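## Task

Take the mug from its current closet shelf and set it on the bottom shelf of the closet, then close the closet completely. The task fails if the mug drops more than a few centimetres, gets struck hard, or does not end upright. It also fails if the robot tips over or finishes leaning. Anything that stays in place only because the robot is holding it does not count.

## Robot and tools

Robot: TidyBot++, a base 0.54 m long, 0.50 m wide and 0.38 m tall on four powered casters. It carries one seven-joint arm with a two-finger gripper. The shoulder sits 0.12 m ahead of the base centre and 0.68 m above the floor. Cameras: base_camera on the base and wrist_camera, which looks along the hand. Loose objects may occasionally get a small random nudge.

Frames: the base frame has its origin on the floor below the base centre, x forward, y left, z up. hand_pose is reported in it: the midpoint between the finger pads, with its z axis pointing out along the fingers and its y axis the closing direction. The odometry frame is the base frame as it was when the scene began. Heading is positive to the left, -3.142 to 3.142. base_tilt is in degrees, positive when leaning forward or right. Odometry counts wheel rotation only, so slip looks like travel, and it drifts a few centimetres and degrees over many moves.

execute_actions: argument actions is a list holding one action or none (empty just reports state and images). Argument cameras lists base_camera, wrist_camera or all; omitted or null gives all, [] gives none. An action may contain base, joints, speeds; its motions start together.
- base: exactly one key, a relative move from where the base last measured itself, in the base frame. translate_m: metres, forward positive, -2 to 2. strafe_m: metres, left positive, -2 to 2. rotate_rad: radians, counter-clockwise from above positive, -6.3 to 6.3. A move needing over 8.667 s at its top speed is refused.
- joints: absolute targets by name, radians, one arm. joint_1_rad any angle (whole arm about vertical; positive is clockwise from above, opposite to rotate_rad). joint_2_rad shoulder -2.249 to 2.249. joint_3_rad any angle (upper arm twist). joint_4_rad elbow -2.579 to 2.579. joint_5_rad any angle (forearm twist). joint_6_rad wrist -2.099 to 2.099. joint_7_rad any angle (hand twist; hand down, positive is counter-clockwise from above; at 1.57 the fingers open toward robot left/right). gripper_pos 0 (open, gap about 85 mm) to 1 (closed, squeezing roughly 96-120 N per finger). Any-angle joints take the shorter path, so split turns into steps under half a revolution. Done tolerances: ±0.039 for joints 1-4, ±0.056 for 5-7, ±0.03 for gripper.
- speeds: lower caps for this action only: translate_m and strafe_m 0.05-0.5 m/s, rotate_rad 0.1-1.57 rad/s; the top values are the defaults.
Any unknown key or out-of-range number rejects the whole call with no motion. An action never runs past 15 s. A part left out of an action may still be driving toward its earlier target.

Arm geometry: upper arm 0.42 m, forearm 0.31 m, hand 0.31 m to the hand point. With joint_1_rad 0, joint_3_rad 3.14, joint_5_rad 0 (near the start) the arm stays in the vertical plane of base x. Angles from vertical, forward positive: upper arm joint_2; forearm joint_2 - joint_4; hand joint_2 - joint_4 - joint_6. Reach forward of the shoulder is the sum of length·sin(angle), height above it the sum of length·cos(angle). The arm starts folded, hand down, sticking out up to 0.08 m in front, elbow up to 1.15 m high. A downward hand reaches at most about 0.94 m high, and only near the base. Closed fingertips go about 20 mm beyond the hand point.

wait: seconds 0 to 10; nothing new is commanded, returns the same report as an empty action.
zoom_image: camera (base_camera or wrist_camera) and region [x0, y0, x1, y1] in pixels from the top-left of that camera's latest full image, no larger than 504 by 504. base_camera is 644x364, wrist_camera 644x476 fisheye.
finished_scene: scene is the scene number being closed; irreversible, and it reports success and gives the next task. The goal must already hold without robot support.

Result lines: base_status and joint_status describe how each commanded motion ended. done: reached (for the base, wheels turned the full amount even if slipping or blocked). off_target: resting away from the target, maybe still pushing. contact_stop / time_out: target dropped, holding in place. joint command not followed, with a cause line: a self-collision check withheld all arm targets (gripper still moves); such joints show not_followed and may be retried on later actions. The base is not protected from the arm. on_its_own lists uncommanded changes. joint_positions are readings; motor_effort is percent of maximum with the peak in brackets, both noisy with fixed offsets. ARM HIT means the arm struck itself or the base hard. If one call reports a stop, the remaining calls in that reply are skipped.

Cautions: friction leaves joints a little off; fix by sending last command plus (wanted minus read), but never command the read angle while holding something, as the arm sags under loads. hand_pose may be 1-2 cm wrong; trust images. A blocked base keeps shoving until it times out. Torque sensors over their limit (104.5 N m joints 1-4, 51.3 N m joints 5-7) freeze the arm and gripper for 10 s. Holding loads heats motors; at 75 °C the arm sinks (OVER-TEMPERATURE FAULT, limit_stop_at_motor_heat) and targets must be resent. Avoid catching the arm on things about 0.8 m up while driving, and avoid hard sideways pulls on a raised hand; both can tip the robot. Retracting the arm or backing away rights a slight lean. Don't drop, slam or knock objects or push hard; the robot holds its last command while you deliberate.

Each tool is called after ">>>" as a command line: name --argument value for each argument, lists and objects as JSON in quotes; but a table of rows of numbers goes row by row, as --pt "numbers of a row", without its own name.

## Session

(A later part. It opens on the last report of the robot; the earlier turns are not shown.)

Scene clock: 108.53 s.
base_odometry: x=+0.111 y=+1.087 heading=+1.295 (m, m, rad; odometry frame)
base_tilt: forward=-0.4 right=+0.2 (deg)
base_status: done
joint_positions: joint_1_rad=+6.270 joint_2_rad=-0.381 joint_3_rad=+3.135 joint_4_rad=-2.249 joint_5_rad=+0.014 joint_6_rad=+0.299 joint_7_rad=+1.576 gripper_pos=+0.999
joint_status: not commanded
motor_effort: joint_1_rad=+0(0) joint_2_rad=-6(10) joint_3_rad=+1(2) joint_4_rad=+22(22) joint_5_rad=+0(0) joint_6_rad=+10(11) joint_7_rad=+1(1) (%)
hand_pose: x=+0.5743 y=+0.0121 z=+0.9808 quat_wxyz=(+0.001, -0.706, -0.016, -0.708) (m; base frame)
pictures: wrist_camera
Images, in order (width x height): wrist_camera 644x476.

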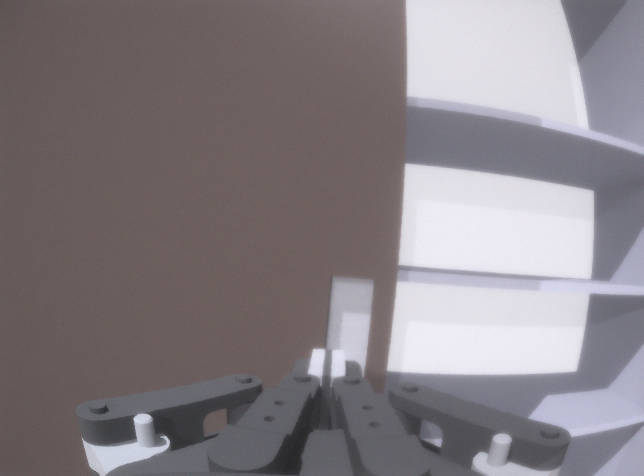

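>>> execute_actions --actions '[{"base":{"strafe_m":-0.013},"speeds":{"strafe_m":0.05}}]' --cameras '[]'

>>> execute_actions --actions '[{"base":{"translate_m":0.12},"speeds":{"translate_m":0.05}}]' --cameras '["wrist_camera"]'

>>> execute_actions --actions '[{"base":{"strafe_m":-0.6},"speeds":{"strafe_m":0.1}}]'

Scene clock: 114.17 s.
base_odometry: x=+0.123 y=+1.083 heading=+1.296 (m, m, rad; odometry frame)
base_tilt: forward=-0.4 right=+0.2 (deg)
base_status: done
joint_positions: joint_1_rad=+6.270 joint_2_rad=-0.381 joint_3_rad=+3.135 joint_4_rad=-2.249 joint_5_rad=+0.014 joint_6_rad=+0.299 joint_7_rad=+1.576 gripper_pos=+0.999
joint_status: not commanded
motor_effort: joint_1_rad=+1(1) joint_2_rad=-6(6) joint_3_rad=+1(3) joint_4_rad=+22(22) joint_5_rad=+0(0) joint_6_rad=+9(10) joint_7_rad=+1(1) (%)
hand_pose: x=+0.5743 y=+0.0121 z=+0.9808 quat_wxyz=(+0.001, -0.706, -0.016, -0.708) (m; base frame)
pictures: none
No camera images: the call's "cameras" was empty. Leave "cameras" out to get every camera's image.

Scene clock: 117.17 s.
base_odometry: x=+0.156 y=+1.199 heading=+1.296 (m, m, rad; odometry frame)
base_tilt: forward=-0.3 right=+0.2 (deg)
base_status: done
joint_positions: joint_1_rad=+6.269 joint_2_rad=-0.383 joint_3_rad=+3.131 joint_4_rad=-2.249 joint_5_rad=+0.014 joint_6_rad=+0.298 joint_7_rad=+1.576 gripper_pos=+0.999
joint_status: not commanded
motor_effort: joint_1_rad=+1(3) joint_2_rad=-6(8) joint_3_rad=+1(6) joint_4_rad=+21(23) joint_5_rad=+1(1) joint_6_rad=+10(11) joint_7_rad=+1(1) (%)
hand_pose: x=+0.5735 y=+0.0145 z=+0.9811 quat_wxyz=(+0.002, -0.706, -0.018, -0.708) (m; base frame)
pictures: wrist_camera
Images, in order (width x height): wrist_camera 644x476.

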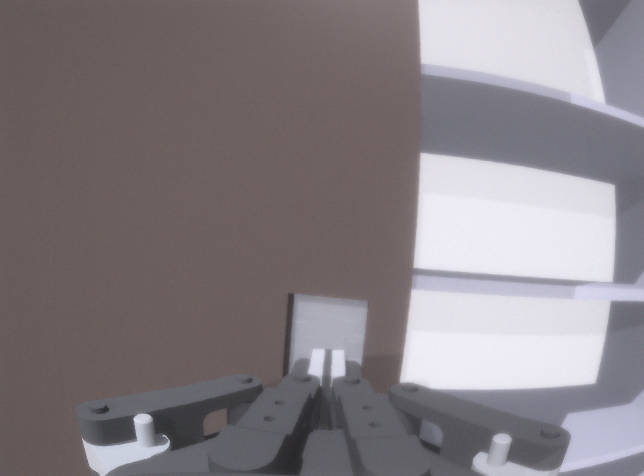

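Scene clock: 123.73 s.
base_odometry: x=+0.734 y=+1.036 heading=+1.296 (m, m, rad; odometry frame)
base_tilt: forward=-0.4 right=+0.2 (deg)
base_status: done
joint_positions: joint_1_rad=+6.232 joint_2_rad=-0.434 joint_3_rad=+3.078 joint_4_rad=-2.282 joint_5_rad=+0.031 joint_6_rad=+0.290 joint_7_rad=+1.576 gripper_pos=+0.999
joint_status: not commanded
motor_effort: joint_1_rad=+7(12) joint_2_rad=+8(7) joint_3_rad=+10(16) joint_4_rad=+28(29) joint_5_rad=-2(3) joint_6_rad=+11(11) joint_7_rad=+1(1) (%)
hand_pose: x=+0.5513 y=+0.0596 z=+0.9806 quat_wxyz=(+0.020, -0.700, -0.063, -0.711) (m; base frame)
pictures: base_camera, wrist_camera
Images, in order (width x height): base_camera 644x364, wrist_camera 644x476.

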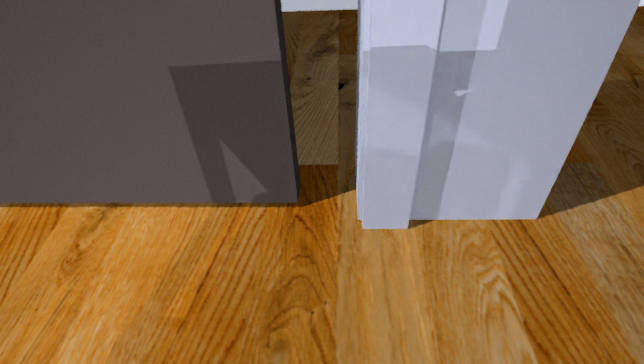

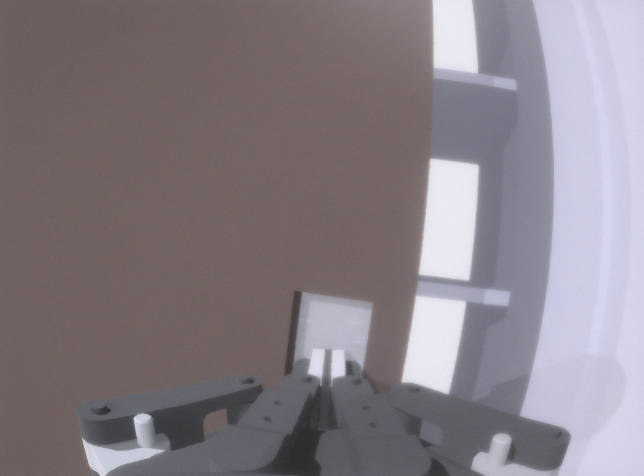

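>>> execute_actions --actions '[{"base":{"strafe_m":-0.12},"speeds":{"strafe_m":0.05},"joints":{"joint_2_rad":-0.41}}]'

>>> execute_actions --actions '[{"base":{"translate_m":-0.15},"joints":{"joint_1_rad":-0.1}}]'

Scene clock: 128.50 s.
base_odometry: x=+0.849 y=+1.004 heading=+1.296 (m, m, rad; odometry frame)
base_tilt: forward=-0.4 right=+0.2 (deg)
base_status: done
joint_positions: joint_1_rad=+6.192 joint_2_rad=-0.443 joint_3_rad=+3.027 joint_4_rad=-2.283 joint_5_rad=+0.043 joint_6_rad=+0.286 joint_7_rad=+1.576 gripper_pos=+0.999
joint_status: all done
motor_effort: joint_1_rad=+16(20) joint_2_rad=+5(9) joint_3_rad=+23(28) joint_4_rad=+26(29) joint_5_rad=-4(6) joint_6_rad=+10(12) joint_7_rad=+1(1) (%)
hand_pose: x=+0.5403 y=+0.1035 z=+0.9813 quat_wxyz=(+0.040, -0.694, -0.106, -0.711) (m; base frame)
pictures: base_camera, wrist_camera
Images, in order (width x height): base_camera 644x364, wrist_camera 644x476.

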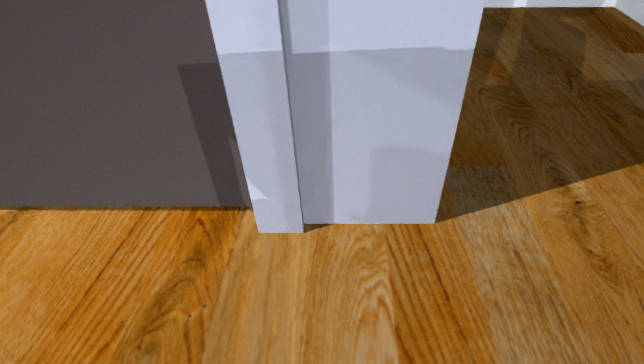

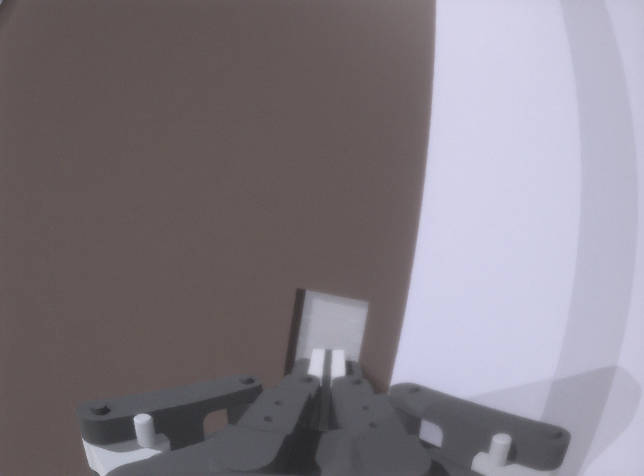

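Scene clock: 129.97 s.
base_odometry: x=+0.809 y=+0.859 heading=+1.297 (m, m, rad; odometry frame)
base_tilt: forward=-0.4 right=+0.2 (deg)
base_status: done
joint_positions: joint_1_rad=+6.188 joint_2_rad=-0.411 joint_3_rad=+3.120 joint_4_rad=-2.269 joint_5_rad=+0.044 joint_6_rad=+0.286 joint_7_rad=+1.576 gripper_pos=+0.999
joint_status: all done
motor_effort: joint_1_rad=+1(15) joint_2_rad=-5(9) joint_3_rad=+1(23) joint_4_rad=+22(25) joint_5_rad=+0(6) joint_6_rad=+10(11) joint_7_rad=+1(1) (%)
hand_pose: x=+0.5596 y=+0.0586 z=+0.9779 quat_wxyz=(+0.025, -0.705, -0.065, -0.706) (m; base frame)
pictures: base_camera, wrist_camera
Images, in order (width x height): base_camera 644x364, wrist_camera 644x476.

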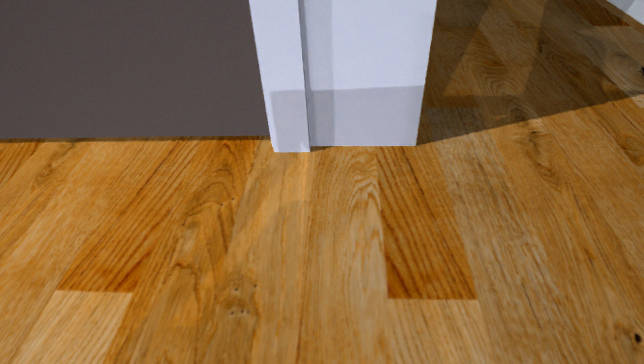

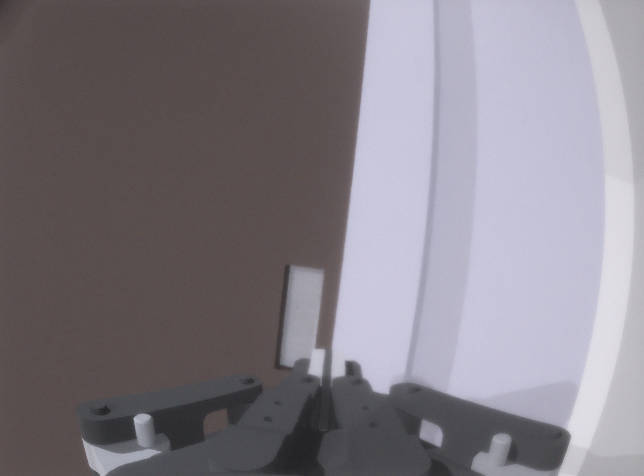

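>>> finished_scene --scene 1

The scene is finished: the task was done.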